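# Unstack two sieve sets into the tote on the bench

## Task

Two test sieve stacks, each made of a pan, a sieve and a cover, sit on the work bench. Separate both stacks and get all six pieces entirely inside the tote. No cover or sieve may have any portion of its lower rim (skirt) sitting down inside another piece. The tote has to finish resting on the work bench with nothing hanging past the bench edge. Any number of robots may be used. At the end, release everything and move the robots away; a result that holds only because a robot is supporting it does not count. A robot that topples or is left leaning fails the task.

## Robot and tools

Robots: two identical Hello Robot Stretch 4 units, r1 and r2. Each has an omni-wheel base, a mast with a lift, an arm that telescopes straight forward, a three-joint wrist and a two-finger gripper. Each is roughly 1.6 m tall, and its base edge lies within 0.23 m of its base origin. Cameras per robot: <name>_head_camera, <name>_head_left_camera, <name>_head_right_camera and <name>_wrist_camera (for example r2_wrist_camera).

Frames: the base frame sits on the floor under the base centre, with x ahead, y to the left and z up. hand_pose (a point between the open fingertips) is given in it and may be somewhat off. The odometry frame is the base frame as it was when the scene began. Each robot reports only in its own frames, so where the robots are relative to each other must be judged from images, lidar_m and wrist_depth_mm.

execute_actions: arguments "actions" (a list holding one action or none) and optional "cameras" (list of camera names; omitted, null or ["all"] gives every camera, [] gives none, an unknown name rejects the call). One action is an object keyed "r1" and/or "r2"; each robot gets its own entry. Within an entry:
- "base": exactly one relative move from where the base last reported itself. {"translate_m": d} drives straight, forward positive, -2 to 2 m. {"strafe_m": d} slides sideways, left positive, -2 to 2 m. {"rotate_rad": d} turns in place, counter-clockwise from above positive, -3.2 to 3.2 rad.
- "joints": absolute targets by name (not offsets): lift_m 0 to 1.2; arm_m 0 to 0.55 (extension); wrist_yaw_rad -1.134 to 4.276 (0 ahead, positive leftward, 3.14 tucked back, above 3.4 the arm may interfere); wrist_pitch_rad -1.117 to 4.259 (0 level, 1.57 pointing down); wrist_roll_rad -1.117 to 4.259 (0 fingers level, positive turns clockwise viewed from behind); gripper_m -0.038 to 0.141 (fingertip gap in metres; negative means the fingers squeeze each other). Out-of-range joint targets are clipped and noted; other bad values or keys reject the whole call.
- "pace": "slow", "default", "fast" or "max" (base up to 0.1/0.3/0.4/0.6 m/s and 1/2/3/4 rad/s; slower when the lift is high).
- "contact_limits": {"arm_m": v}, v from 0 (gentlest) to 0.75 (firmest), default 0.5; the arm stops when it pushes harder.
- "end_of_arm": "enable_torque" alone, to re-power wrist or gripper motors that shut off.
All motions in one action begin together. A joint or robot you omit may keep pushing toward an earlier target. Example: {"r1": {"joints": {"lift_m": 0.4, "wrist_yaw_rad": 0}}} unfolds the wrist at scene start.

wait: {"seconds": 0 to 10}; commands nothing new and returns state and images.
zoom_image: {"camera": name, "region": [x0, y0, x1, y1]} in pixels of that camera's latest full image, origin top-left, at most 504 by 504.
finished_scene: {"scene": n}; ends the current scene permanently and reports success. Only call it once the goal holds without help.

Reading results: base_status and joint_status tell how each commanded motion ended: "done" (for the base, wheels turned the commanded amount, slip included), "off_target", "contact_stop_at_<key>" (something blocked it; lift, arm or wheels go slack, a loaded lift can sink), "limit_stop_at_<name>" (built-in limit, e.g. tilt over 6 degrees or own_body self-collision), "time_out", "torque_fault" (a wrist motor overloaded and went limp until enable_torque). on_its_own describes what the call did not command; its "held at" is a target, not a position. A reported stop cancels the rest of that reply's moving calls. base_odometry counts wheel turns only; if turned_by_wheels and turned_by_imu differ by over about 0.1 rad, the base likely bumped or slipped. base_tilt is in degrees (forward and right positive) with a small fixed bias. motor_effort is a percent of maximum, peak in brackets; an out-of-rest effort means pushing or carrying. lidar_m lists 12 distances in metres over 30-degree sectors, first straight ahead then counter-clockwise; "-" is nothing seen or closer than 0.25 m; it sees other robots and table tops but can miss clear or thin things. wrist_depth_mm is a 7x7 grid of depths in mm (100 to 2000) from top-left. The "pictures" line names the returned images in order. Camera calibration (K, distortion, T_world_to_cam relative to the carrying robot's base frame) is approximate.

Gripping: command gripper_m below the object's width; smaller squeezes harder and pulls it inward. Neither gripper_m nor "done" proves a grip; look for a gripper effort change. If fingertips jam on a surface, raise the lift.

Avoid: robots pressing or ramming each other (lidar and images are the only clues; contact can end the run), driving or turning with over 1 kg held and arm_m above 0.2, strong steady pushes or pulls with a high gripper, holding over about 2 kg with a level wrist, tilted-up and rolled wrist poses that trigger self-collision, and dropping, sliding or knocking pieces off the bench. Jointly carried loads are risky because two bases can travel up to about 3 cm apart per metre. Loose objects may occasionally get nudged by outside disturbances.

Each tool is called as a command line: name --argument value for each argument, lists and objects as JSON in quotes; but a table of rows of numbers goes row by row, as --pt "numbers of a row", without its own name.

## Session

execute_actions --actions '[]'

Scene clock: 0.00 s.
r1.base_odometry: x=+0.000 y=+0.000 heading=+0.000 (m, m, rad; r1's odometry frame)
r1.turned_by_wheels: +0.000 (rad since the last result)
r1.turned_by_imu: +0.000 (rad since the last result)
r1.base_tilt: forward=+0.7 right=-0.1 (deg)
r1.lidar_m: 1.46 3.35 1.33 0.98 0.95 1.03 1.46 3.49 3.69 3.83 0.98 1.04
r1.base_status: not commanded
r1.joint_positions: lift_m=+0.221 arm_m=-0.002 wrist_yaw_rad=+3.064 wrist_pitch_rad=+0.002 wrist_roll_rad=+0.018 gripper_m=+0.057
r1.joint_status: not commanded
r1.motor_effort: lift_m=+21 arm_m=+0 wrist_yaw_rad=+0 wrist_pitch_rad=-9 wrist_roll_rad=-1 gripper_m=-1 wheel_0=+0 wheel_1=+0 wheel_2=+0 (%)
r1.hand_pose: x=-0.1123 y=+0.1096 z=+0.3989 quat_wxyz=(+0.039, -0.001, +0.009, +0.999) (m; r1's base frame)
r1.wrist_depth_mm: - 142 - 1983 1397 1042 878 / - 123 - 1983 1366 1042 854 / - 126 188 1921 1366 1042 866 / 140 143 - 1983 1366 1042 854 / - - - 1921 1336 1042 854 / 1182 1336 202 1464 196 1042 854 / 866 904 946 123 991 904 854
r2.base_odometry: x=+0.000 y=+0.000 heading=+0.000 (m, m, rad; r2's odometry frame)
r2.turned_by_wheels: +0.000 (rad since the last result)
r2.turned_by_imu: +0.000 (rad since the last result)
r2.base_tilt: forward=-0.1 right=+0.2 (deg)
r2.lidar_m: 1.68 3.18 3.53 3.77 1.13 1.13 1.82 2.34 1.16 0.97 0.93 1.02
r2.base_status: not commanded
r2.joint_positions: lift_m=+0.188 arm_m=+0.001 wrist_yaw_rad=+3.174 wrist_pitch_rad=+0.020 wrist_roll_rad=-0.011 gripper_m=+0.057
r2.joint_status: not commanded
r2.motor_effort: lift_m=+18 arm_m=-1 wrist_yaw_rad=-3 wrist_pitch_rad=-6 wrist_roll_rad=-2 gripper_m=-4 wheel_0=+0 wheel_1=+0 wheel_2=+1 (%)
r2.hand_pose: x=-0.1196 y=+0.0782 z=+0.3600 quat_wxyz=(-0.016, -0.010, -0.006, +1.000) (m; r2's base frame)
r2.wrist_depth_mm: - 134 - - - - - / - 120 160 - - 1430 1025 / - 122 165 - - - - / 137 137 - - - - - / 220 - - - 1863 1576 1118 / 1042 1255 213 1118 1008 1160 1098 / 225 809 854 - 866 798 809
pictures: r1_head_camera, r1_head_left_camera, r1_head_right_camera, r1_wrist_camera, r2_head_camera, r2_head_left_camera, r2_head_right_camera, r2_wrist_camera
Images, in order (width x height): r1_head_camera 420x560, r1_head_left_camera 420x672, r1_head_right_camera 420x672, r1_wrist_camera 616x392, r2_head_camera 420x560, r2_head_left_camera 420x672, r2_head_right_camera 420x672, r2_wrist_camera 616x392.

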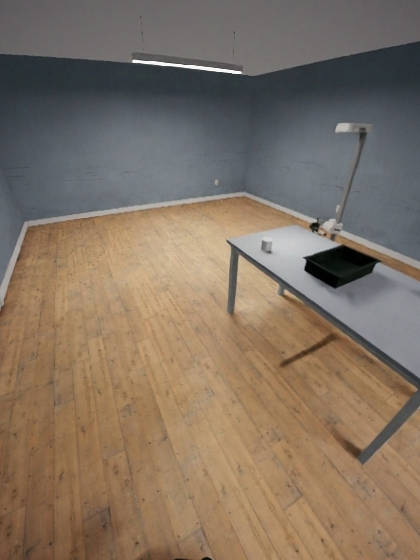

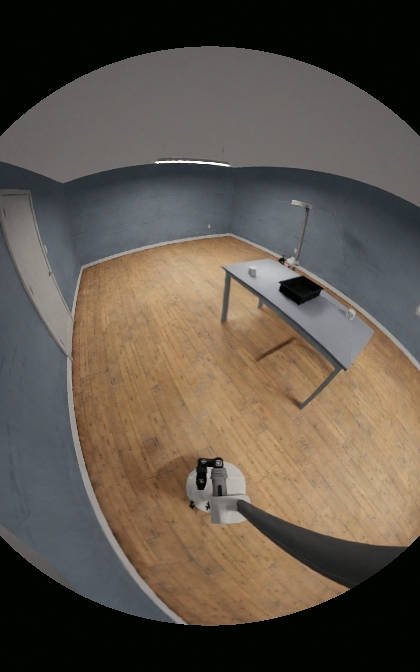

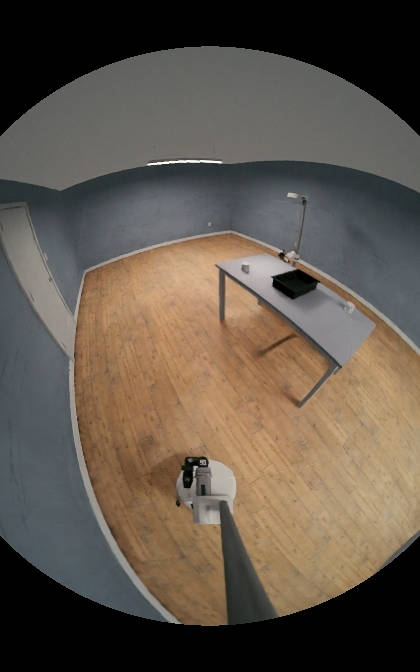

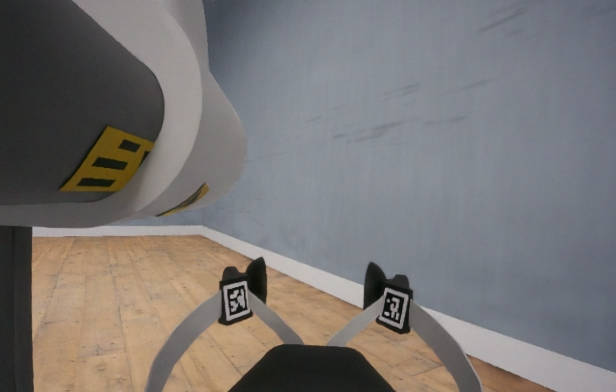

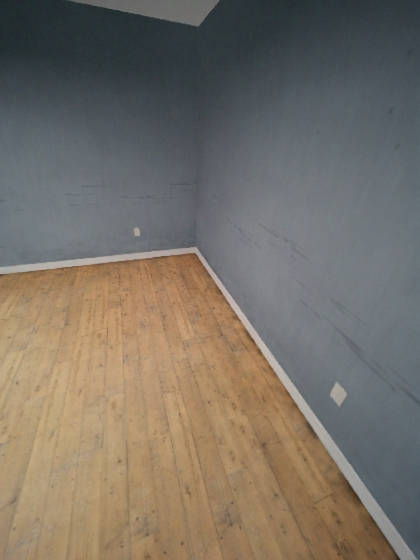

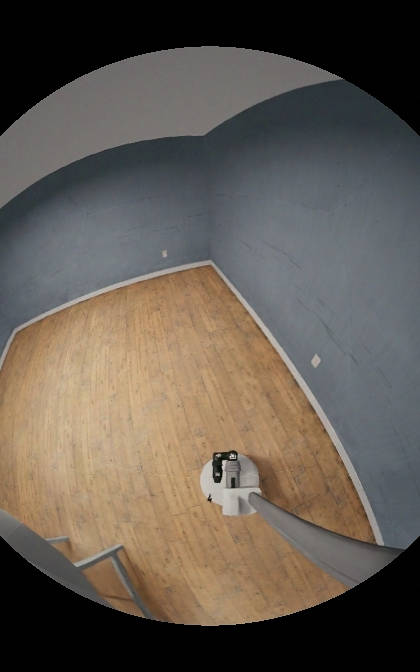

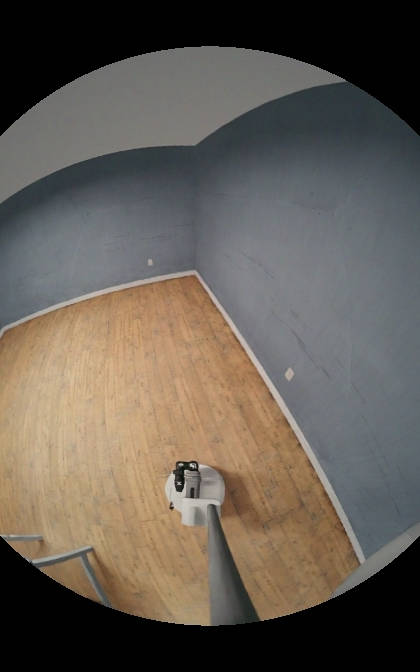

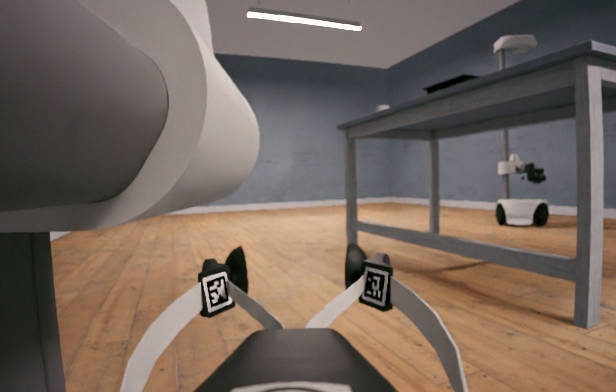

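execute_actions --actions '[{"r1":{"base":{"rotate_rad":-1.1},"joints":{"lift_m":0.85,"wrist_yaw_rad":0,"gripper_m":0.14},"pace":"fast"},"r2":{"base":{"rotate_rad":2.0},"joints":{"lift_m":0.85,"wrist_yaw_rad":0,"gripper_m":0.14},"pace":"fast"}}]' --cameras '["r1_head_camera","r2_head_camera","r1_wrist_camera","r2_wrist_camera"]'

Scene clock: 4.37 s.
r1.base_odometry: x=+0.000 y=+0.000 heading=-1.100 (m, m, rad; r1's odometry frame)
r1.turned_by_wheels: -1.100 (rad since the last result)
r1.turned_by_imu: -1.108 (rad since the last result)
r1.base_tilt: forward=+0.6 right=+0.0 (deg)
r1.lidar_m: 0.98 0.99 1.39 4.13 1.43 1.01 0.95 1.00 1.35 3.49 3.64 3.86
r1.base_status: done
r1.joint_positions: lift_m=+0.850 arm_m=-0.002 wrist_yaw_rad=+0.000 wrist_pitch_rad=+0.002 wrist_roll_rad=+0.018 gripper_m=+0.140
r1.joint_status: all done
r1.motor_effort: lift_m=+24(26) arm_m=+0(0) wrist_yaw_rad=-2(6) wrist_pitch_rad=-7(8) wrist_roll_rad=+2(1) gripper_m=+0(1) wheel_0=+2(10) wheel_1=+0(10) wheel_2=+1(12) (%)
r1.hand_pose: x=+0.4570 y=-0.0873 z=+1.0273 quat_wxyz=(+1.000, +0.009, +0.001, +0.000) (m; r1's base frame)
r1.wrist_depth_mm: - - - - - - - / - - - - - - - / - - - - - - - / - - - - - - - / 1336 - - - - - - / 878 831 809 - - 213 - / 1983 831 1182 122 - - -
r2.base_odometry: x=+0.000 y=+0.000 heading=+2.000 (m, m, rad; r2's odometry frame)
r2.turned_by_wheels: +2.000 (rad since the last result)
r2.turned_by_imu: +2.033 (rad since the last result)
r2.base_tilt: forward=+0.0 right=+0.3 (deg)
r2.lidar_m: 1.30 1.11 1.61 2.91 1.30 0.97 0.95 1.01 1.48 3.18 3.35 3.84
r2.base_status: done
r2.joint_positions: lift_m=+0.850 arm_m=+0.001 wrist_yaw_rad=+0.000 wrist_pitch_rad=+0.020 wrist_roll_rad=-0.011 gripper_m=+0.140
r2.joint_status: all done
r2.motor_effort: lift_m=+20(24) arm_m=-1(1) wrist_yaw_rad=-4(9) wrist_pitch_rad=-7(6) wrist_roll_rad=-2(1) gripper_m=+1(1) wheel_0=-1(11) wheel_1=+1(9) wheel_2=+1(13) (%)
r2.hand_pose: x=+0.4600 y=-0.0874 z=+1.0223 quat_wxyz=(+1.000, -0.005, +0.010, +0.000) (m; r2's base frame)
r2.wrist_depth_mm: - - - - - - - / - - - - - - - / - - - - - - - / - - - - - - - / - - - - - - - / 917 831 - - - - - / - - - - - - -
pictures: r1_head_camera, r1_wrist_camera, r2_head_camera, r2_wrist_camera
camera_calibration (this result's frames):
r1_wrist_camera: T_world_to_cam=[[0.0123777, -0.999879, 0.00943663, -0.0958945], [-0.0121357, -0.00958688, -0.99988, 1.09341], [0.99985, 0.0122617, -0.0122529, -0.212665], [0, 0, 0, 1]] pos_world=[0.22709, -0.0827928, 1.09158]
r2_wrist_camera: T_world_to_cam=[[-0.0162814, -0.999332, -0.0327236, -0.0465975], [-0.0798017, 0.0339223, -0.996233, 1.10291], [0.996678, -0.0136087, -0.0803007, -0.143742], [0, 0, 0, 1]] pos_world=[0.230521, -0.0859359, 1.08569]
Images, in order (width x height): r1_head_camera 420x560, r1_wrist_camera 616x392, r2_head_camera 420x560, r2_wrist_camera 616x392.

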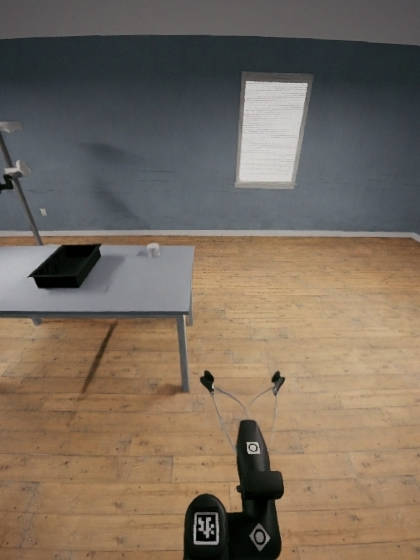

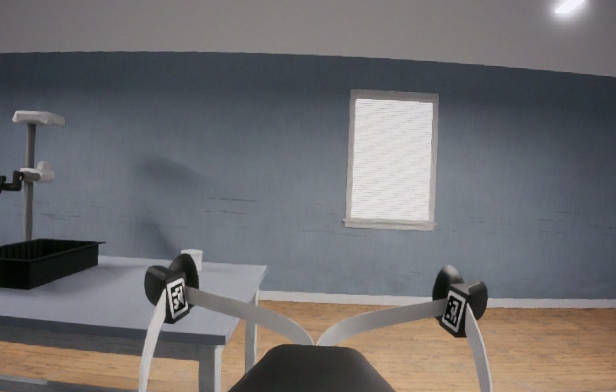

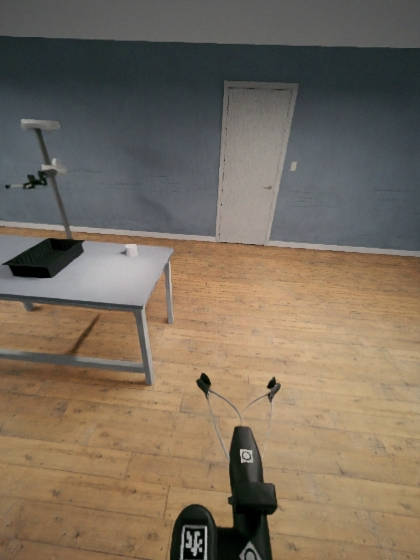

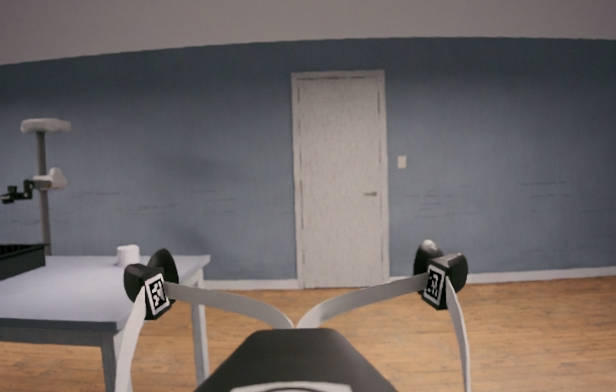

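execute_actions --actions '[{"r1":{"base":{"strafe_m":1.41},"joints":{"lift_m":1.0,"wrist_pitch_rad":0.5},"pace":"max"},"r2":{"base":{"strafe_m":1.55},"joints":{"lift_m":1.0,"wrist_pitch_rad":0.5},"pace":"max"}}]' --cameras '[]'

execute_actions --actions '[{"r1":{"base":{"translate_m":0.55},"pace":"max"},"r2":{"base":{"translate_m":0.6},"pace":"max"}}]' --cameras '["r1_head_camera","r2_head_camera","r1_wrist_camera","r2_wrist_camera"]'

Scene clock: 12.00 s.
r1.base_odometry: x=+1.256 y=+0.640 heading=-1.100 (m, m, rad; r1's odometry frame)
r1.turned_by_wheels: +0.000 (rad since the last result)
r1.turned_by_imu: +0.003 (rad since the last result)
r1.base_tilt: forward=+0.6 right=-0.1 (deg)
r1.lidar_m: 0.94 3.85 3.95 3.80 1.41 1.05 0.97 1.01 1.39 3.66 1.39 0.98
r1.base_status: done
r1.joint_positions: lift_m=+1.000 arm_m=-0.002 wrist_yaw_rad=+0.000 wrist_pitch_rad=+0.502 wrist_roll_rad=+0.018 gripper_m=+0.140
r1.joint_status: all done
r1.motor_effort: lift_m=+23(27) arm_m=+0(0) wrist_yaw_rad=+0(2) wrist_pitch_rad=-8(6) wrist_roll_rad=-1(1) gripper_m=+1(0) wheel_0=-2(13) wheel_1=+1(15) wheel_2=+0(1) (%)
r1.hand_pose: x=+0.4214 y=-0.0874 z=+1.0392 quat_wxyz=(+0.969, +0.009, +0.248, -0.002) (m; r1's base frame)
r1.wrist_depth_mm: - - - - - - - / - - - - - - - / - - - 1255 1281 1229 1336 / - - 931 931 931 931 931 / 1921 1921 1863 1921 1921 1808 1808 / 1499 1499 1098 1618 1499 213 1661 / 1308 1308 1336 122 1397 1336 1397
r2.base_odometry: x=-1.409 y=-0.645 heading=+2.000 (m, m, rad; r2's odometry frame)
r2.turned_by_wheels: +0.000 (rad since the last result)
r2.turned_by_imu: -0.005 (rad since the last result)
r2.base_tilt: forward=+0.0 right=+0.3 (deg)
r2.lidar_m: 1.11 4.12 4.10 2.67 1.15 0.82 0.83 0.91 1.32 4.50 1.52 1.15
r2.base_status: done
r2.joint_positions: lift_m=+1.000 arm_m=+0.001 wrist_yaw_rad=+0.000 wrist_pitch_rad=+0.502 wrist_roll_rad=-0.011 gripper_m=+0.140
r2.joint_status: all done
r2.motor_effort: lift_m=+20(25) arm_m=-1(1) wrist_yaw_rad=-3(4) wrist_pitch_rad=-5(5) wrist_roll_rad=-2(2) gripper_m=+1(0) wheel_0=-1(14) wheel_1=+0(13) wheel_2=+0(5) (%)
r2.hand_pose: x=+0.4245 y=-0.0874 z=+1.0393 quat_wxyz=(+0.969, -0.005, +0.248, +0.001) (m; r2's base frame)
r2.wrist_depth_mm: - - - - - - - / - - - - - - - / - - 1118 1182 1078 1118 1182 / - - 1182 - - - - / 1921 1921 1921 1921 1921 1808 1863 / 1537 1464 1336 1308 1336 1397 1430 / 1366 1336 1336 - 1336 1336 1308
pictures: none
No camera images: the call's "cameras" was empty. Leave "cameras" out to get every camera's image.

Scene clock: 15.17 s.
r1.base_odometry: x=+1.506 y=+0.150 heading=-1.099 (m, m, rad; r1's odometry frame)
r1.turned_by_wheels: +0.000 (rad since the last result)
r1.turned_by_imu: +0.002 (rad since the last result)
r1.base_tilt: forward=+0.7 right=-0.1 (deg)
r1.lidar_m: 0.40 0.46 3.99 3.82 2.22 1.60 1.53 1.60 2.18 4.90 0.60 0.43
r1.base_status: done
r1.joint_positions: lift_m=+1.000 arm_m=-0.002 wrist_yaw_rad=+0.000 wrist_pitch_rad=+0.502 wrist_roll_rad=+0.018 gripper_m=+0.140
r1.joint_status: not commanded
r1.motor_effort: lift_m=+24(23) arm_m=+0(0) wrist_yaw_rad=+0(0) wrist_pitch_rad=-6(7) wrist_roll_rad=-1(1) gripper_m=+0(1) wheel_0=+3(12) wheel_1=+2(9) wheel_2=+0(11) (%)
r1.hand_pose: x=+0.4214 y=-0.0874 z=+1.0392 quat_wxyz=(+0.969, +0.009, +0.248, -0.002) (m; r1's base frame)
r1.wrist_depth_mm: - - - - - - - / - - - - - - - / - - - - - - - / - - 904 904 917 842 854 / 1921 1921 699 707 715 676 715 / 1537 564 530 500 544 213 530 / 1336 477 496 122 504 492 496
r2.base_odometry: x=-1.659 y=-0.100 heading=+2.001 (m, m, rad; r2's odometry frame)
r2.turned_by_wheels: +0.001 (rad since the last result)
r2.turned_by_imu: +0.001 (rad since the last result)
r2.base_tilt: forward=-0.1 right=+0.3 (deg)
r2.lidar_m: 0.52 0.56 4.05 3.93 1.93 1.48 1.46 1.55 2.21 4.77 0.68 0.54
r2.base_status: done
r2.joint_positions: lift_m=+1.000 arm_m=+0.001 wrist_yaw_rad=+0.000 wrist_pitch_rad=+0.502 wrist_roll_rad=-0.011 gripper_m=+0.140
r2.joint_status: not commanded
r2.motor_effort: lift_m=+20(20) arm_m=-1(1) wrist_yaw_rad=-2(2) wrist_pitch_rad=-4(5) wrist_roll_rad=-1(1) gripper_m=+2(1) wheel_0=+5(9) wheel_1=+3(7) wheel_2=+0(12) (%)
r2.hand_pose: x=+0.4245 y=-0.0874 z=+1.0393 quat_wxyz=(+0.969, -0.005, +0.248, +0.001) (m; r2's base frame)
r2.wrist_depth_mm: - - - - - - - / - - - - - - - / - - - - - - - / - - 891 878 820 842 759 / 1921 699 668 691 691 591 603 / 1464 525 530 549 525 539 554 / 492 480 484 - 496 469 484
pictures: r1_head_camera, r1_wrist_camera, r2_head_camera, r2_wrist_camera
camera_calibration (this result's frames):
r1_wrist_camera: T_world_to_cam=[[0.0150238, -0.999884, 0.00251447, -0.0896022], [-0.489728, -0.00955088, -0.871823, 1.17308], [0.871746, 0.0118667, -0.489815, 0.373328], [0, 0, 0, 1]] pos_world=[0.250392, -0.0828179, 1.20581]
r2_wrist_camera: T_world_to_cam=[[-0.0297146, -0.99933, -0.0213504, -0.0527819], [-0.532405, 0.0339013, -0.84581, 1.15282], [0.845968, -0.0137659, -0.533056, 0.427545], [0, 0, 0, 1]] pos_world=[0.25051, -0.0859431, 1.20184]
Images, in order (width x height): r1_head_camera 420x560, r1_wrist_camera 616x392, r2_head_camera 420x560, r2_wrist_camera 616x392.

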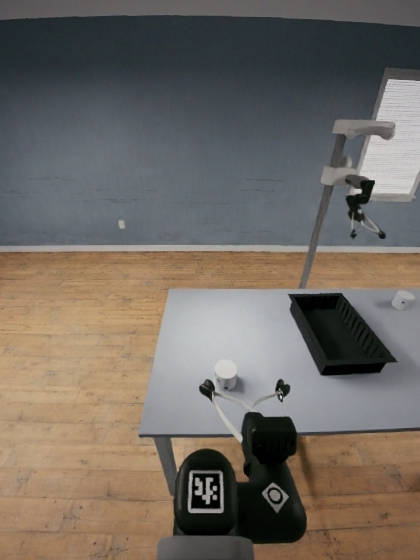

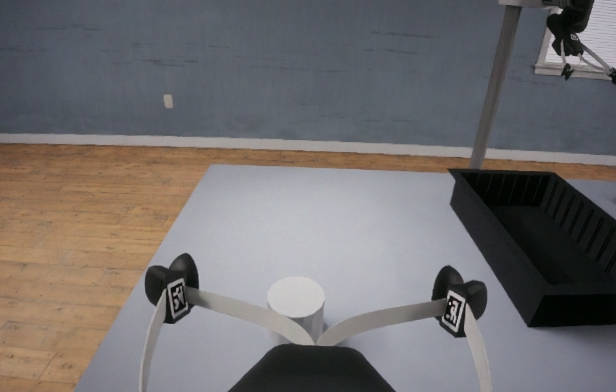

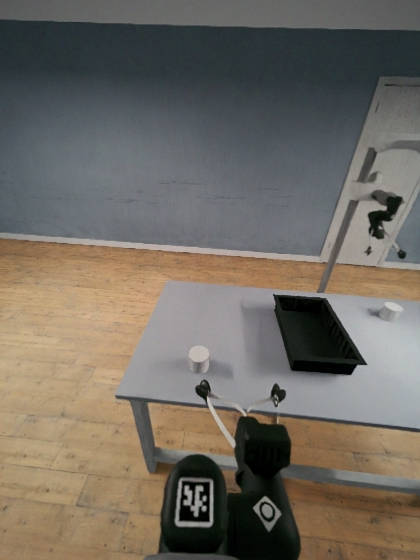

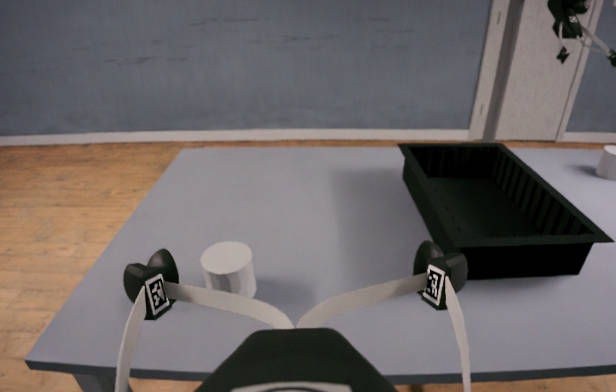

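execute_actions --actions '[{"r1":{"base":{"strafe_m":0.022},"joints":{"lift_m":0.68,"wrist_pitch_rad":0.0},"pace":"fast"},"r2":{"base":{"strafe_m":0.113},"joints":{"lift_m":0.68,"wrist_pitch_rad":0.0},"pace":"fast"}}]' --cameras '["r1_wrist_camera","r2_wrist_camera"]'

zoom_image --camera "r2_wrist_camera" --region '[200, 190, 400, 340]'

Scene clock: 18.70 s.
r1.base_odometry: x=+1.526 y=+0.160 heading=-1.099 (m, m, rad; r1's odometry frame)
r1.turned_by_wheels: +0.000 (rad since the last result)
r1.turned_by_imu: +0.001 (rad since the last result)
r1.base_tilt: forward=+0.7 right=-0.2 (deg)
r1.lidar_m: 0.41 0.44 3.93 3.78 2.22 1.61 1.53 1.60 2.17 4.92 0.62 0.43
r1.base_status: done
r1.joint_positions: lift_m=+0.680 arm_m=-0.002 wrist_yaw_rad=+0.000 wrist_pitch_rad=+0.003 wrist_roll_rad=+0.018 gripper_m=+0.140
r1.joint_status: all done
r1.motor_effort: lift_m=+18(22) arm_m=+0(0) wrist_yaw_rad=-1(0) wrist_pitch_rad=-8(16) wrist_roll_rad=+0(0) gripper_m=+0(0) wheel_0=-3(9) wheel_1=+2(9) wheel_2=+0(3) (%)
r1.hand_pose: x=+0.4570 y=-0.0874 z=+0.8577 quat_wxyz=(+1.000, +0.009, +0.001, +0.000) (m; r1's base frame)
r1.wrist_depth_mm: - - - - - - - / - - - - - - - / - - - - - - - / - - - - - - 1618 / - - 878 931 - 732 569 / - 392 384 355 410 213 477 / 298 300 327 122 345 324 345
r2.base_odometry: x=-1.762 y=-0.147 heading=+2.000 (m, m, rad; r2's odometry frame)
r2.turned_by_wheels: +0.000 (rad since the last result)
r2.turned_by_imu: -0.002 (rad since the last result)
r2.base_tilt: forward=+0.0 right=+0.2 (deg)
r2.lidar_m: 0.50 0.58 3.94 3.84 1.91 1.48 1.44 1.52 2.24 4.89 0.74 0.52
r2.base_status: done
r2.joint_positions: lift_m=+0.680 arm_m=+0.001 wrist_yaw_rad=+0.000 wrist_pitch_rad=+0.003 wrist_roll_rad=-0.011 gripper_m=+0.140
r2.joint_status: all done
r2.motor_effort: lift_m=+16(17) arm_m=-1(1) wrist_yaw_rad=-3(2) wrist_pitch_rad=-7(12) wrist_roll_rad=-2(2) gripper_m=-1(0) wheel_0=-4(13) wheel_1=+1(12) wheel_2=+0(2) (%)
r2.hand_pose: x=+0.4600 y=-0.0874 z=+0.8576 quat_wxyz=(+1.000, -0.005, +0.001, +0.000) (m; r2's base frame)
r2.wrist_depth_mm: - - - - - - 1499 / - - - - - - - / - - - - - - - / - - - - - - 1255 / - - 866 715 798 654 508 / - 389 387 415 377 397 410 / 325 325 325 - 320 312 315
pictures: r1_wrist_camera, r2_wrist_camera
camera_calibration (this result's frames):
r1_wrist_camera: T_world_to_cam=[[0.0120657, -0.999883, 0.00943094, -0.0942378], [-0.0126279, -0.00958324, -0.999874, 0.924043], [0.999847, 0.0119451, -0.012742, -0.214322], [0, 0, 0, 1]] pos_world=[0.227095, -0.0828113, 0.922084]
r2_wrist_camera: T_world_to_cam=[[-0.0158742, -0.999329, -0.0330027, -0.0519799], [-0.0626407, 0.033936, -0.997459, 0.931996], [0.99791, -0.0137666, -0.0631374, -0.172311], [0, 0, 0, 1]] pos_world=[0.229506, -0.0859453, 0.917034]
Images, in order (width x height): r1_wrist_camera 616x392, r2_wrist_camera 616x392.

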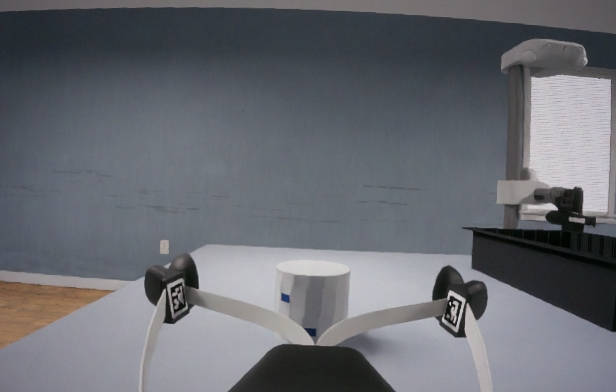

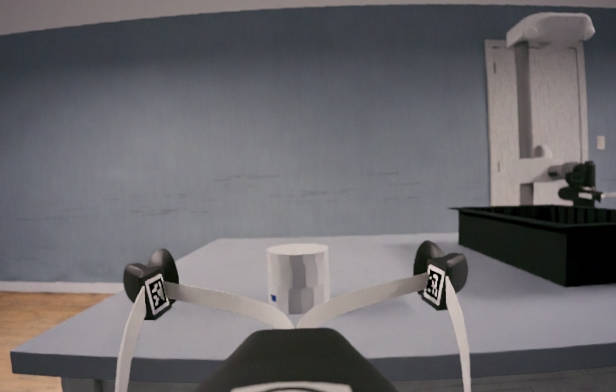

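Region (200, 190, 400, 340) of r2_wrist_camera's 616x392 image, scaled by 2.520; it fills the top 378 rows of this view, and the rest is white.

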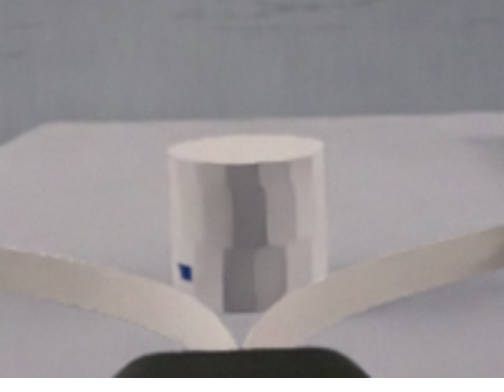

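execute_actions --actions '[{"r1":{"base":{"translate_m":0.1},"joints":{"lift_m":1.05},"pace":"fast"},"r2":{"base":{"translate_m":0.18},"joints":{"lift_m":1.05},"pace":"fast"}}]' --cameras '[]'

execute_actions --actions '[{"r1":{"joints":{"arm_m":0.35,"wrist_pitch_rad":1.57,"gripper_m":0.1},"pace":"fast"},"r2":{"joints":{"arm_m":0.33,"wrist_pitch_rad":1.57,"gripper_m":0.1},"pace":"fast"}}]' --cameras '["r1_head_camera","r2_head_camera","r1_wrist_camera","r2_wrist_camera"]'

Scene clock: 23.50 s.
r1.base_odometry: x=+1.571 y=+0.071 heading=-1.099 (m, m, rad; r1's odometry frame)
r1.turned_by_wheels: +0.000 (rad since the last result)
r1.turned_by_imu: +0.002 (rad since the last result)
r1.base_tilt: forward=+0.8 right=-0.2 (deg)
r1.lidar_m: 0.31 0.33 3.96 3.76 2.41 1.71 1.63 1.69 2.34 4.93 0.44 0.33
r1.base_status: done
r1.joint_positions: lift_m=+1.050 arm_m=-0.002 wrist_yaw_rad=+0.000 wrist_pitch_rad=+0.003 wrist_roll_rad=+0.018 gripper_m=+0.140
r1.joint_status: all done
r1.motor_effort: lift_m=+24(27) arm_m=+0(0) wrist_yaw_rad=+1(0) wrist_pitch_rad=-9(8) wrist_roll_rad=-1(1) gripper_m=-2(1) wheel_0=+3(12) wheel_1=+1(9) wheel_2=-1(8) (%)
r1.hand_pose: x=+0.4570 y=-0.0874 z=+1.2272 quat_wxyz=(+1.000, +0.009, +0.001, +0.000) (m; r1's base frame)
r1.wrist_depth_mm: - - - - - - - / - - - - - - - / - - - - - - 1366 / - - - - - - 1336 / - - - - - - - / - - - - - 213 - / - - - 122 - - -
r2.base_odometry: x=-1.837 y=+0.017 heading=+2.001 (m, m, rad; r2's odometry frame)
r2.turned_by_wheels: +0.000 (rad since the last result)
r2.turned_by_imu: -0.001 (rad since the last result)
r2.base_tilt: forward=+0.0 right=+0.3 (deg)
r2.lidar_m: 0.36 0.39 3.91 3.83 2.14 1.65 1.62 1.72 2.50 1.15 0.48 0.37
r2.base_status: done
r2.joint_positions: lift_m=+1.050 arm_m=+0.001 wrist_yaw_rad=+0.000 wrist_pitch_rad=+0.003 wrist_roll_rad=-0.011 gripper_m=+0.140
r2.joint_status: all done
r2.motor_effort: lift_m=+20(23) arm_m=-1(1) wrist_yaw_rad=-2(2) wrist_pitch_rad=-7(8) wrist_roll_rad=-2(2) gripper_m=-1(1) wheel_0=+2(12) wheel_1=+1(9) wheel_2=+1(15) (%)
r2.hand_pose: x=+0.4600 y=-0.0874 z=+1.2273 quat_wxyz=(+1.000, -0.005, +0.001, +0.000) (m; r2's base frame)
r2.wrist_depth_mm: - - - - - - - / - - - - - - - / - - - - - - - / - - - - - - - / - - - - - - - / - - - - - - - / - - - - - - -
pictures: none
No camera images: the call's "cameras" was empty. Leave "cameras" out to get every camera's image.

Scene clock: 25.30 s.
r1.base_odometry: x=+1.571 y=+0.071 heading=-1.099 (m, m, rad; r1's odometry frame)
r1.turned_by_wheels: +0.000 (rad since the last result)
r1.turned_by_imu: +0.000 (rad since the last result)
r1.base_tilt: forward=+0.7 right=+0.0 (deg)
r1.lidar_m: 0.31 0.31 3.97 3.77 2.41 1.68 1.63 1.71 2.32 4.92 0.48 0.32
r1.base_status: not commanded
r1.joint_positions: lift_m=+1.050 arm_m=+0.349 wrist_yaw_rad=+0.000 wrist_pitch_rad=+1.570 wrist_roll_rad=+0.018 gripper_m=+0.100
r1.joint_status: all done
r1.motor_effort: lift_m=+24(24) arm_m=+7(9) wrist_yaw_rad=-2(1) wrist_pitch_rad=+0(6) wrist_roll_rad=+0(1) gripper_m=-1(1) wheel_0=+4(4) wheel_1=+1(1) wheel_2=-1(1) (%)
r1.hand_pose: x=+0.5200 y=-0.0874 z=+0.9395 quat_wxyz=(+0.707, +0.006, +0.707, -0.006) (m; r1's base frame)
r1.wrist_depth_mm: 1182 407 404 404 402 399 397 / 1205 407 407 404 402 399 397 / 1205 407 407 402 402 402 397 / 1205 410 407 404 402 399 397 / 1229 407 404 330 402 399 399 / 1229 410 205 404 203 399 399 / 1205 410 407 124 402 402 402
r2.base_odometry: x=-1.837 y=+0.017 heading=+2.001 (m, m, rad; r2's odometry frame)
r2.turned_by_wheels: +0.000 (rad since the last result)
r2.turned_by_imu: +0.000 (rad since the last result)
r2.base_tilt: forward=-0.2 right=+0.2 (deg)
r2.lidar_m: 0.35 0.38 3.93 3.84 2.14 1.66 1.61 1.71 2.47 1.12 0.47 0.35
r2.base_status: not commanded
r2.joint_positions: lift_m=+1.050 arm_m=+0.329 wrist_yaw_rad=+0.000 wrist_pitch_rad=+1.570 wrist_roll_rad=-0.011 gripper_m=+0.100
r2.joint_status: all done
r2.motor_effort: lift_m=+20(20) arm_m=+5(5) wrist_yaw_rad=-3(4) wrist_pitch_rad=+1(4) wrist_roll_rad=-2(2) gripper_m=+0(2) wheel_0=+2(2) wheel_1=+1(1) wheel_2=+1(1) (%)
r2.hand_pose: x=+0.5003 y=-0.0874 z=+0.9396 quat_wxyz=(+0.708, -0.004, +0.707, +0.004) (m; r2's base frame)
r2.wrist_depth_mm: 1160 394 397 397 402 404 404 / 1118 392 399 402 404 407 404 / 1160 399 402 404 404 407 410 / 1138 399 404 404 410 413 413 / 1138 404 404 334 404 413 410 / 1160 404 407 407 410 413 415 / 1160 1205 404 - 413 413 1205
pictures: r1_head_camera, r1_wrist_camera, r2_head_camera, r2_wrist_camera
camera_calibration (this result's frames):
r1_wrist_camera: T_world_to_cam=[[0.00967421, -0.999881, -0.0120079, -0.0743908], [-0.999913, -0.00978016, 0.00879676, 0.572368], [-0.00891316, 0.0119217, -0.999889, 1.17566], [0, 0, 0, 1]] pos_world=[0.583517, -0.0828, 1.16961]
r2_wrist_camera: T_world_to_cam=[[-0.0328406, -0.999336, 0.0158092, -0.0860266], [-0.997697, 0.0337177, 0.0588462, 0.491611], [-0.0593401, -0.0138402, -0.998142, 1.2001], [0, 0, 0, 1]] pos_world=[0.558868, -0.0859357, 1.1703]
Images, in order (width x height): r1_head_camera 420x560, r1_wrist_camera 616x392, r2_head_camera 420x560, r2_wrist_camera 616x392.

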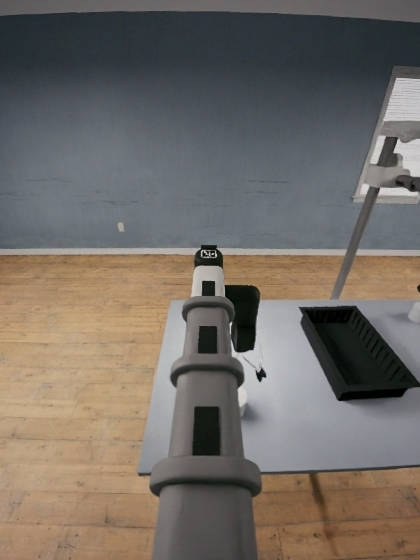

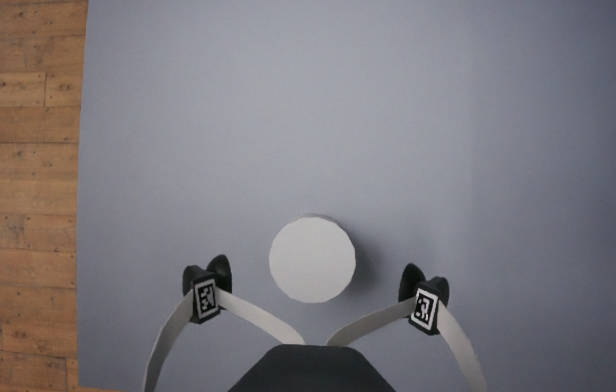

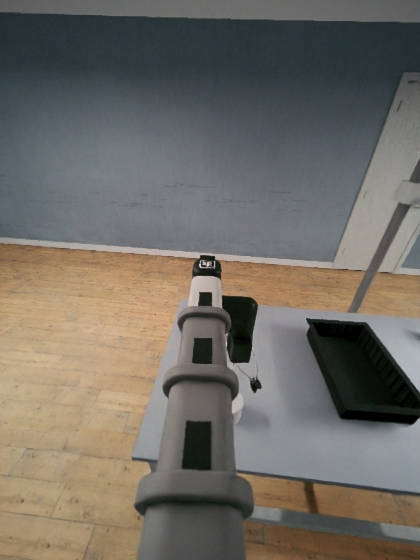

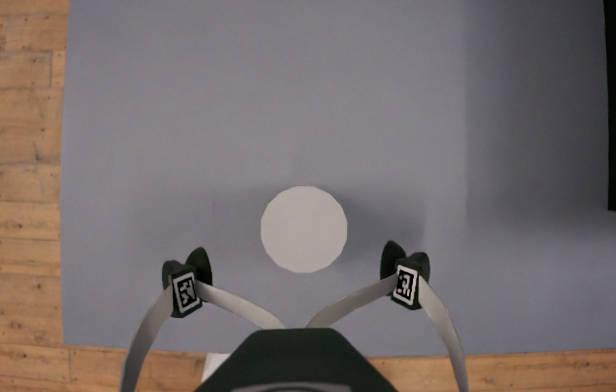

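execute_actions --actions '[{"r1":{"joints":{"lift_m":0.985}},"r2":{"joints":{"arm_m":0.338,"lift_m":0.985}}}]' --cameras '["r1_wrist_camera","r2_wrist_camera","r1_head_right_camera"]'

Scene clock: 27.77 s.
r1.base_odometry: x=+1.571 y=+0.071 heading=-1.099 (m, m, rad; r1's odometry frame)
r1.turned_by_wheels: +0.000 (rad since the last result)
r1.turned_by_imu: +0.001 (rad since the last result)
r1.base_tilt: forward=+0.7 right=-0.1 (deg)
r1.lidar_m: 0.29 0.34 3.96 3.79 2.38 1.71 1.62 1.70 2.31 4.92 0.43 0.33
r1.base_status: not commanded
r1.joint_positions: lift_m=+0.985 arm_m=+0.349 wrist_yaw_rad=+0.000 wrist_pitch_rad=+1.570 wrist_roll_rad=+0.018 gripper_m=+0.100
r1.joint_status: all done
r1.motor_effort: lift_m=+17(20) arm_m=+7(7) wrist_yaw_rad=-1(1) wrist_pitch_rad=+1(2) wrist_roll_rad=+1(1) gripper_m=-1(1) wheel_0=+3(3) wheel_1=+1(1) wheel_2=-1(0) (%)
r1.hand_pose: x=+0.5200 y=-0.0874 z=+0.8750 quat_wxyz=(+0.707, +0.006, +0.707, -0.006) (m; r1's base frame)
r1.wrist_depth_mm: 345 343 340 338 336 334 334 / 342 343 340 338 336 334 334 / 343 342 340 338 336 336 334 / 343 343 342 340 338 336 334 / 345 343 342 266 338 336 336 / 343 343 205 268 203 338 336 / 345 343 342 124 338 336 336
r2.base_odometry: x=-1.837 y=+0.017 heading=+2.001 (m, m, rad; r2's odometry frame)
r2.turned_by_wheels: +0.000 (rad since the last result)
r2.turned_by_imu: -0.001 (rad since the last result)
r2.base_tilt: forward=-0.1 right=+0.2 (deg)
r2.lidar_m: 0.34 0.40 3.92 3.82 2.13 1.65 1.62 1.70 2.48 1.14 0.46 0.37
r2.base_status: not commanded
r2.joint_positions: lift_m=+0.985 arm_m=+0.337 wrist_yaw_rad=+0.000 wrist_pitch_rad=+1.570 wrist_roll_rad=-0.011 gripper_m=+0.100
r2.joint_status: all done
r2.motor_effort: lift_m=+16(19) arm_m=+5(6) wrist_yaw_rad=-3(3) wrist_pitch_rad=+0(1) wrist_roll_rad=-1(2) gripper_m=+1(1) wheel_0=+2(2) wheel_1=+1(1) wheel_2=+1(1) (%)
r2.hand_pose: x=+0.5082 y=-0.0874 z=+0.8749 quat_wxyz=(+0.707, -0.004, +0.707, +0.004) (m; r2's base frame)
r2.wrist_depth_mm: 329 332 334 336 338 340 342 / 332 332 334 338 342 343 343 / 332 336 334 338 338 342 345 / 334 338 338 340 343 343 347 / 334 336 338 268 343 347 347 / 338 340 342 270 345 345 351 / 340 338 340 - 345 351 349
pictures: r1_head_right_camera, r1_wrist_camera, r2_wrist_camera
camera_calibration (this result's frames):
r1_wrist_camera: T_world_to_cam=[[0.00967426, -0.999881, -0.0120079, -0.0751647], [-0.999913, -0.00978024, 0.00879831, 0.572935], [-0.00891471, 0.0119217, -0.999889, 1.11122], [0, 0, 0, 1]] pos_world=[0.583519, -0.0828, 1.10515]
r2_wrist_camera: T_world_to_cam=[[-0.0330164, -0.99933, 0.0158158, -0.084661], [-0.99768, 0.0338964, 0.0590461, 0.503139], [-0.0595426, -0.0138296, -0.99813, 1.13616], [0, 0, 0, 1]] pos_world=[0.566826, -0.0859463, 1.10566]
Images, in order (width x height): r1_head_right_camera 420x672, r1_wrist_camera 616x392, r2_wrist_camera 616x392.

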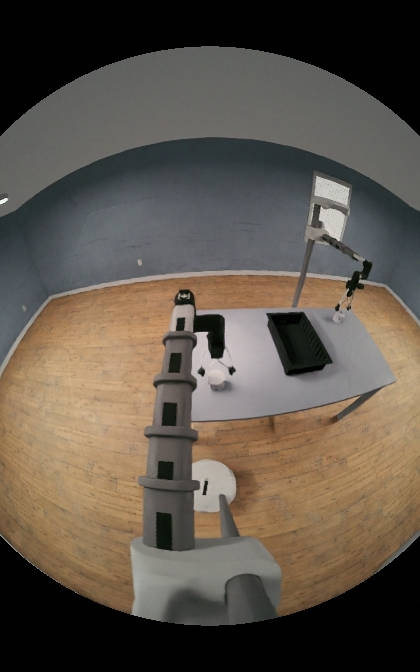

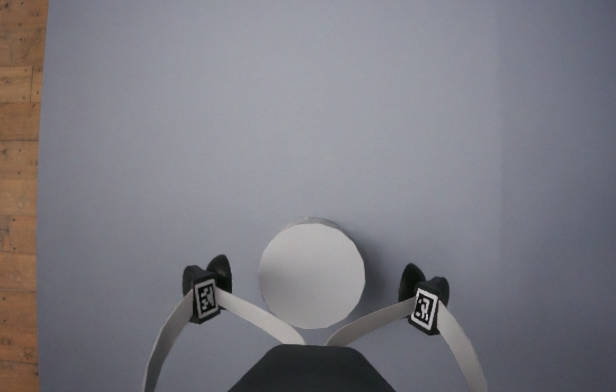

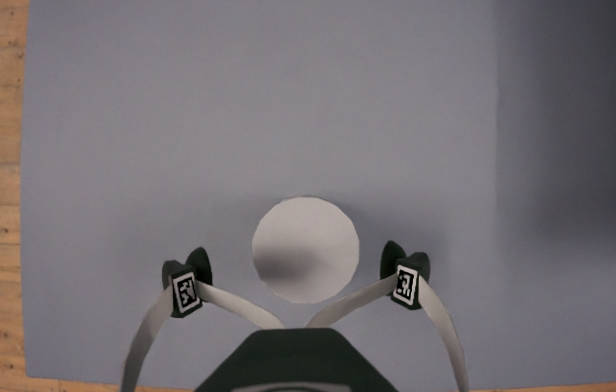

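execute_actions --actions '[{"r1":{"joints":{"lift_m":0.948,"arm_m":0.344}},"r2":{"base":{"strafe_m":-0.007},"joints":{"lift_m":0.946}}}]' --cameras '["r1_wrist_camera","r2_wrist_camera","r1_head_right_camera"]'

zoom_image --camera "r1_head_right_camera" --region '[180, 270, 380, 410]'

Scene clock: 29.97 s.
r1.base_odometry: x=+1.571 y=+0.071 heading=-1.099 (m, m, rad; r1's odometry frame)
r1.turned_by_wheels: +0.000 (rad since the last result)
r1.turned_by_imu: +0.001 (rad since the last result)
r1.base_tilt: forward=+0.6 right=-0.1 (deg)
r1.lidar_m: 0.29 0.34 3.95 3.79 2.39 1.71 1.64 1.71 2.29 4.93 0.45 0.33
r1.base_status: not commanded
r1.joint_positions: lift_m=+0.948 arm_m=+0.345 wrist_yaw_rad=+0.000 wrist_pitch_rad=+1.570 wrist_roll_rad=+0.018 gripper_m=+0.100
r1.joint_status: all done
r1.motor_effort: lift_m=+17(17) arm_m=-7(9) wrist_yaw_rad=-1(1) wrist_pitch_rad=+0(1) wrist_roll_rad=-1(1) gripper_m=-1(1) wheel_0=+3(4) wheel_1=+1(1) wheel_2=-1(1) (%)
r1.hand_pose: x=+0.5164 y=-0.0874 z=+0.8380 quat_wxyz=(+0.707, +0.006, +0.707, -0.006) (m; r1's base frame)
r1.wrist_depth_mm: 304 303 303 300 300 297 296 / 306 303 303 301 301 298 297 / 306 303 304 301 300 298 296 / 307 306 304 303 300 298 298 / 307 306 304 229 301 298 297 / 307 306 205 229 203 298 297 / 309 306 306 124 303 300 298
r2.base_odometry: x=-1.831 y=+0.020 heading=+2.001 (m, m, rad; r2's odometry frame)
r2.turned_by_wheels: +0.000 (rad since the last result)
r2.turned_by_imu: +0.000 (rad since the last result)
r2.base_tilt: forward=-0.1 right=+0.2 (deg)
r2.lidar_m: 0.35 0.38 3.93 3.84 2.13 1.65 1.61 1.74 2.46 1.14 0.46 0.36
r2.base_status: done
r2.joint_positions: lift_m=+0.946 arm_m=+0.337 wrist_yaw_rad=+0.000 wrist_pitch_rad=+1.570 wrist_roll_rad=-0.011 gripper_m=+0.100
r2.joint_status: all done
r2.motor_effort: lift_m=+16(16) arm_m=+5(5) wrist_yaw_rad=-3(3) wrist_pitch_rad=+1(0) wrist_roll_rad=-2(1) gripper_m=-1(3) wheel_0=+3(8) wheel_1=+0(10) wheel_2=+0(2) (%)
r2.hand_pose: x=+0.5082 y=-0.0874 z=+0.8359 quat_wxyz=(+0.707, -0.004, +0.707, +0.004) (m; r2's base frame)
r2.wrist_depth_mm: 290 296 297 297 300 301 303 / 293 296 294 298 300 300 303 / 293 296 300 301 303 303 306 / 294 297 300 301 301 304 307 / 296 297 297 229 303 307 307 / 298 298 229 229 306 307 307 / 298 300 303 - 307 306 310
pictures: r1_head_right_camera, r1_wrist_camera, r2_wrist_camera
camera_calibration (this result's frames):
r1_wrist_camera: T_world_to_cam=[[0.00957585, -0.999882, -0.0120094, -0.0755226], [-0.999913, -0.00968376, 0.00895947, 0.569599], [-0.00907471, 0.0119226, -0.999888, 1.07429], [0, 0, 0, 1]] pos_world=[0.580022, -0.0828062, 1.06816]
r2_wrist_camera: T_world_to_cam=[[-0.0330163, -0.99933, 0.0158158, -0.0840443], [-0.99768, 0.0338962, 0.0590462, 0.505443], [-0.0595427, -0.0138296, -0.99813, 1.09724], [0, 0, 0, 1]] pos_world=[0.566828, -0.0859463, 1.06667]
Images, in order (width x height): r1_head_right_camera 420x672, r1_wrist_camera 616x392, r2_wrist_camera 616x392.

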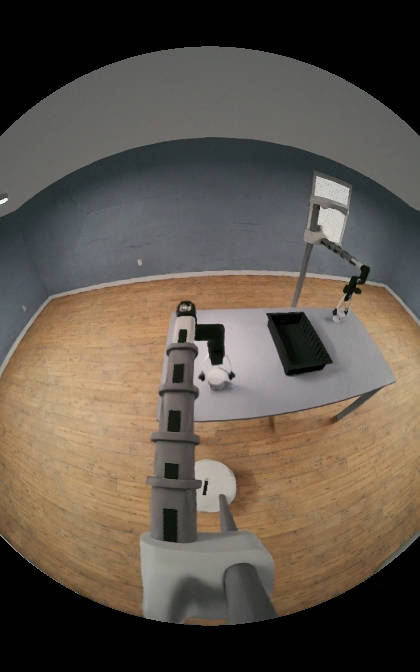

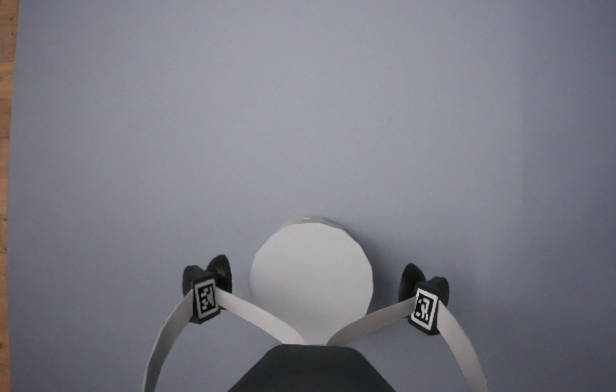

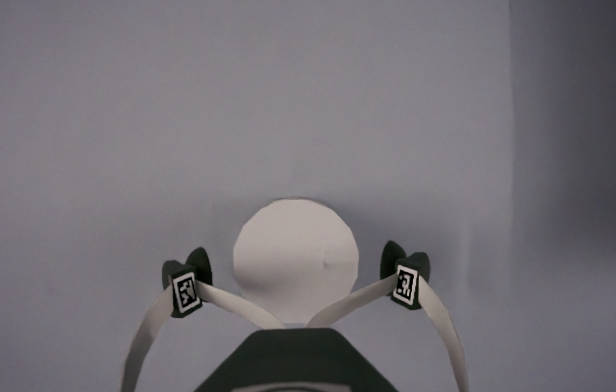

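Region (180, 270, 380, 410) of r1_head_right_camera's 420x672 image, scaled by 2.520, with more detail than that image has; it fills the top 353 rows of this view, and the rest is white.

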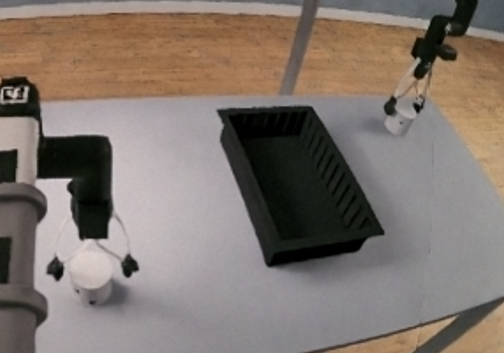

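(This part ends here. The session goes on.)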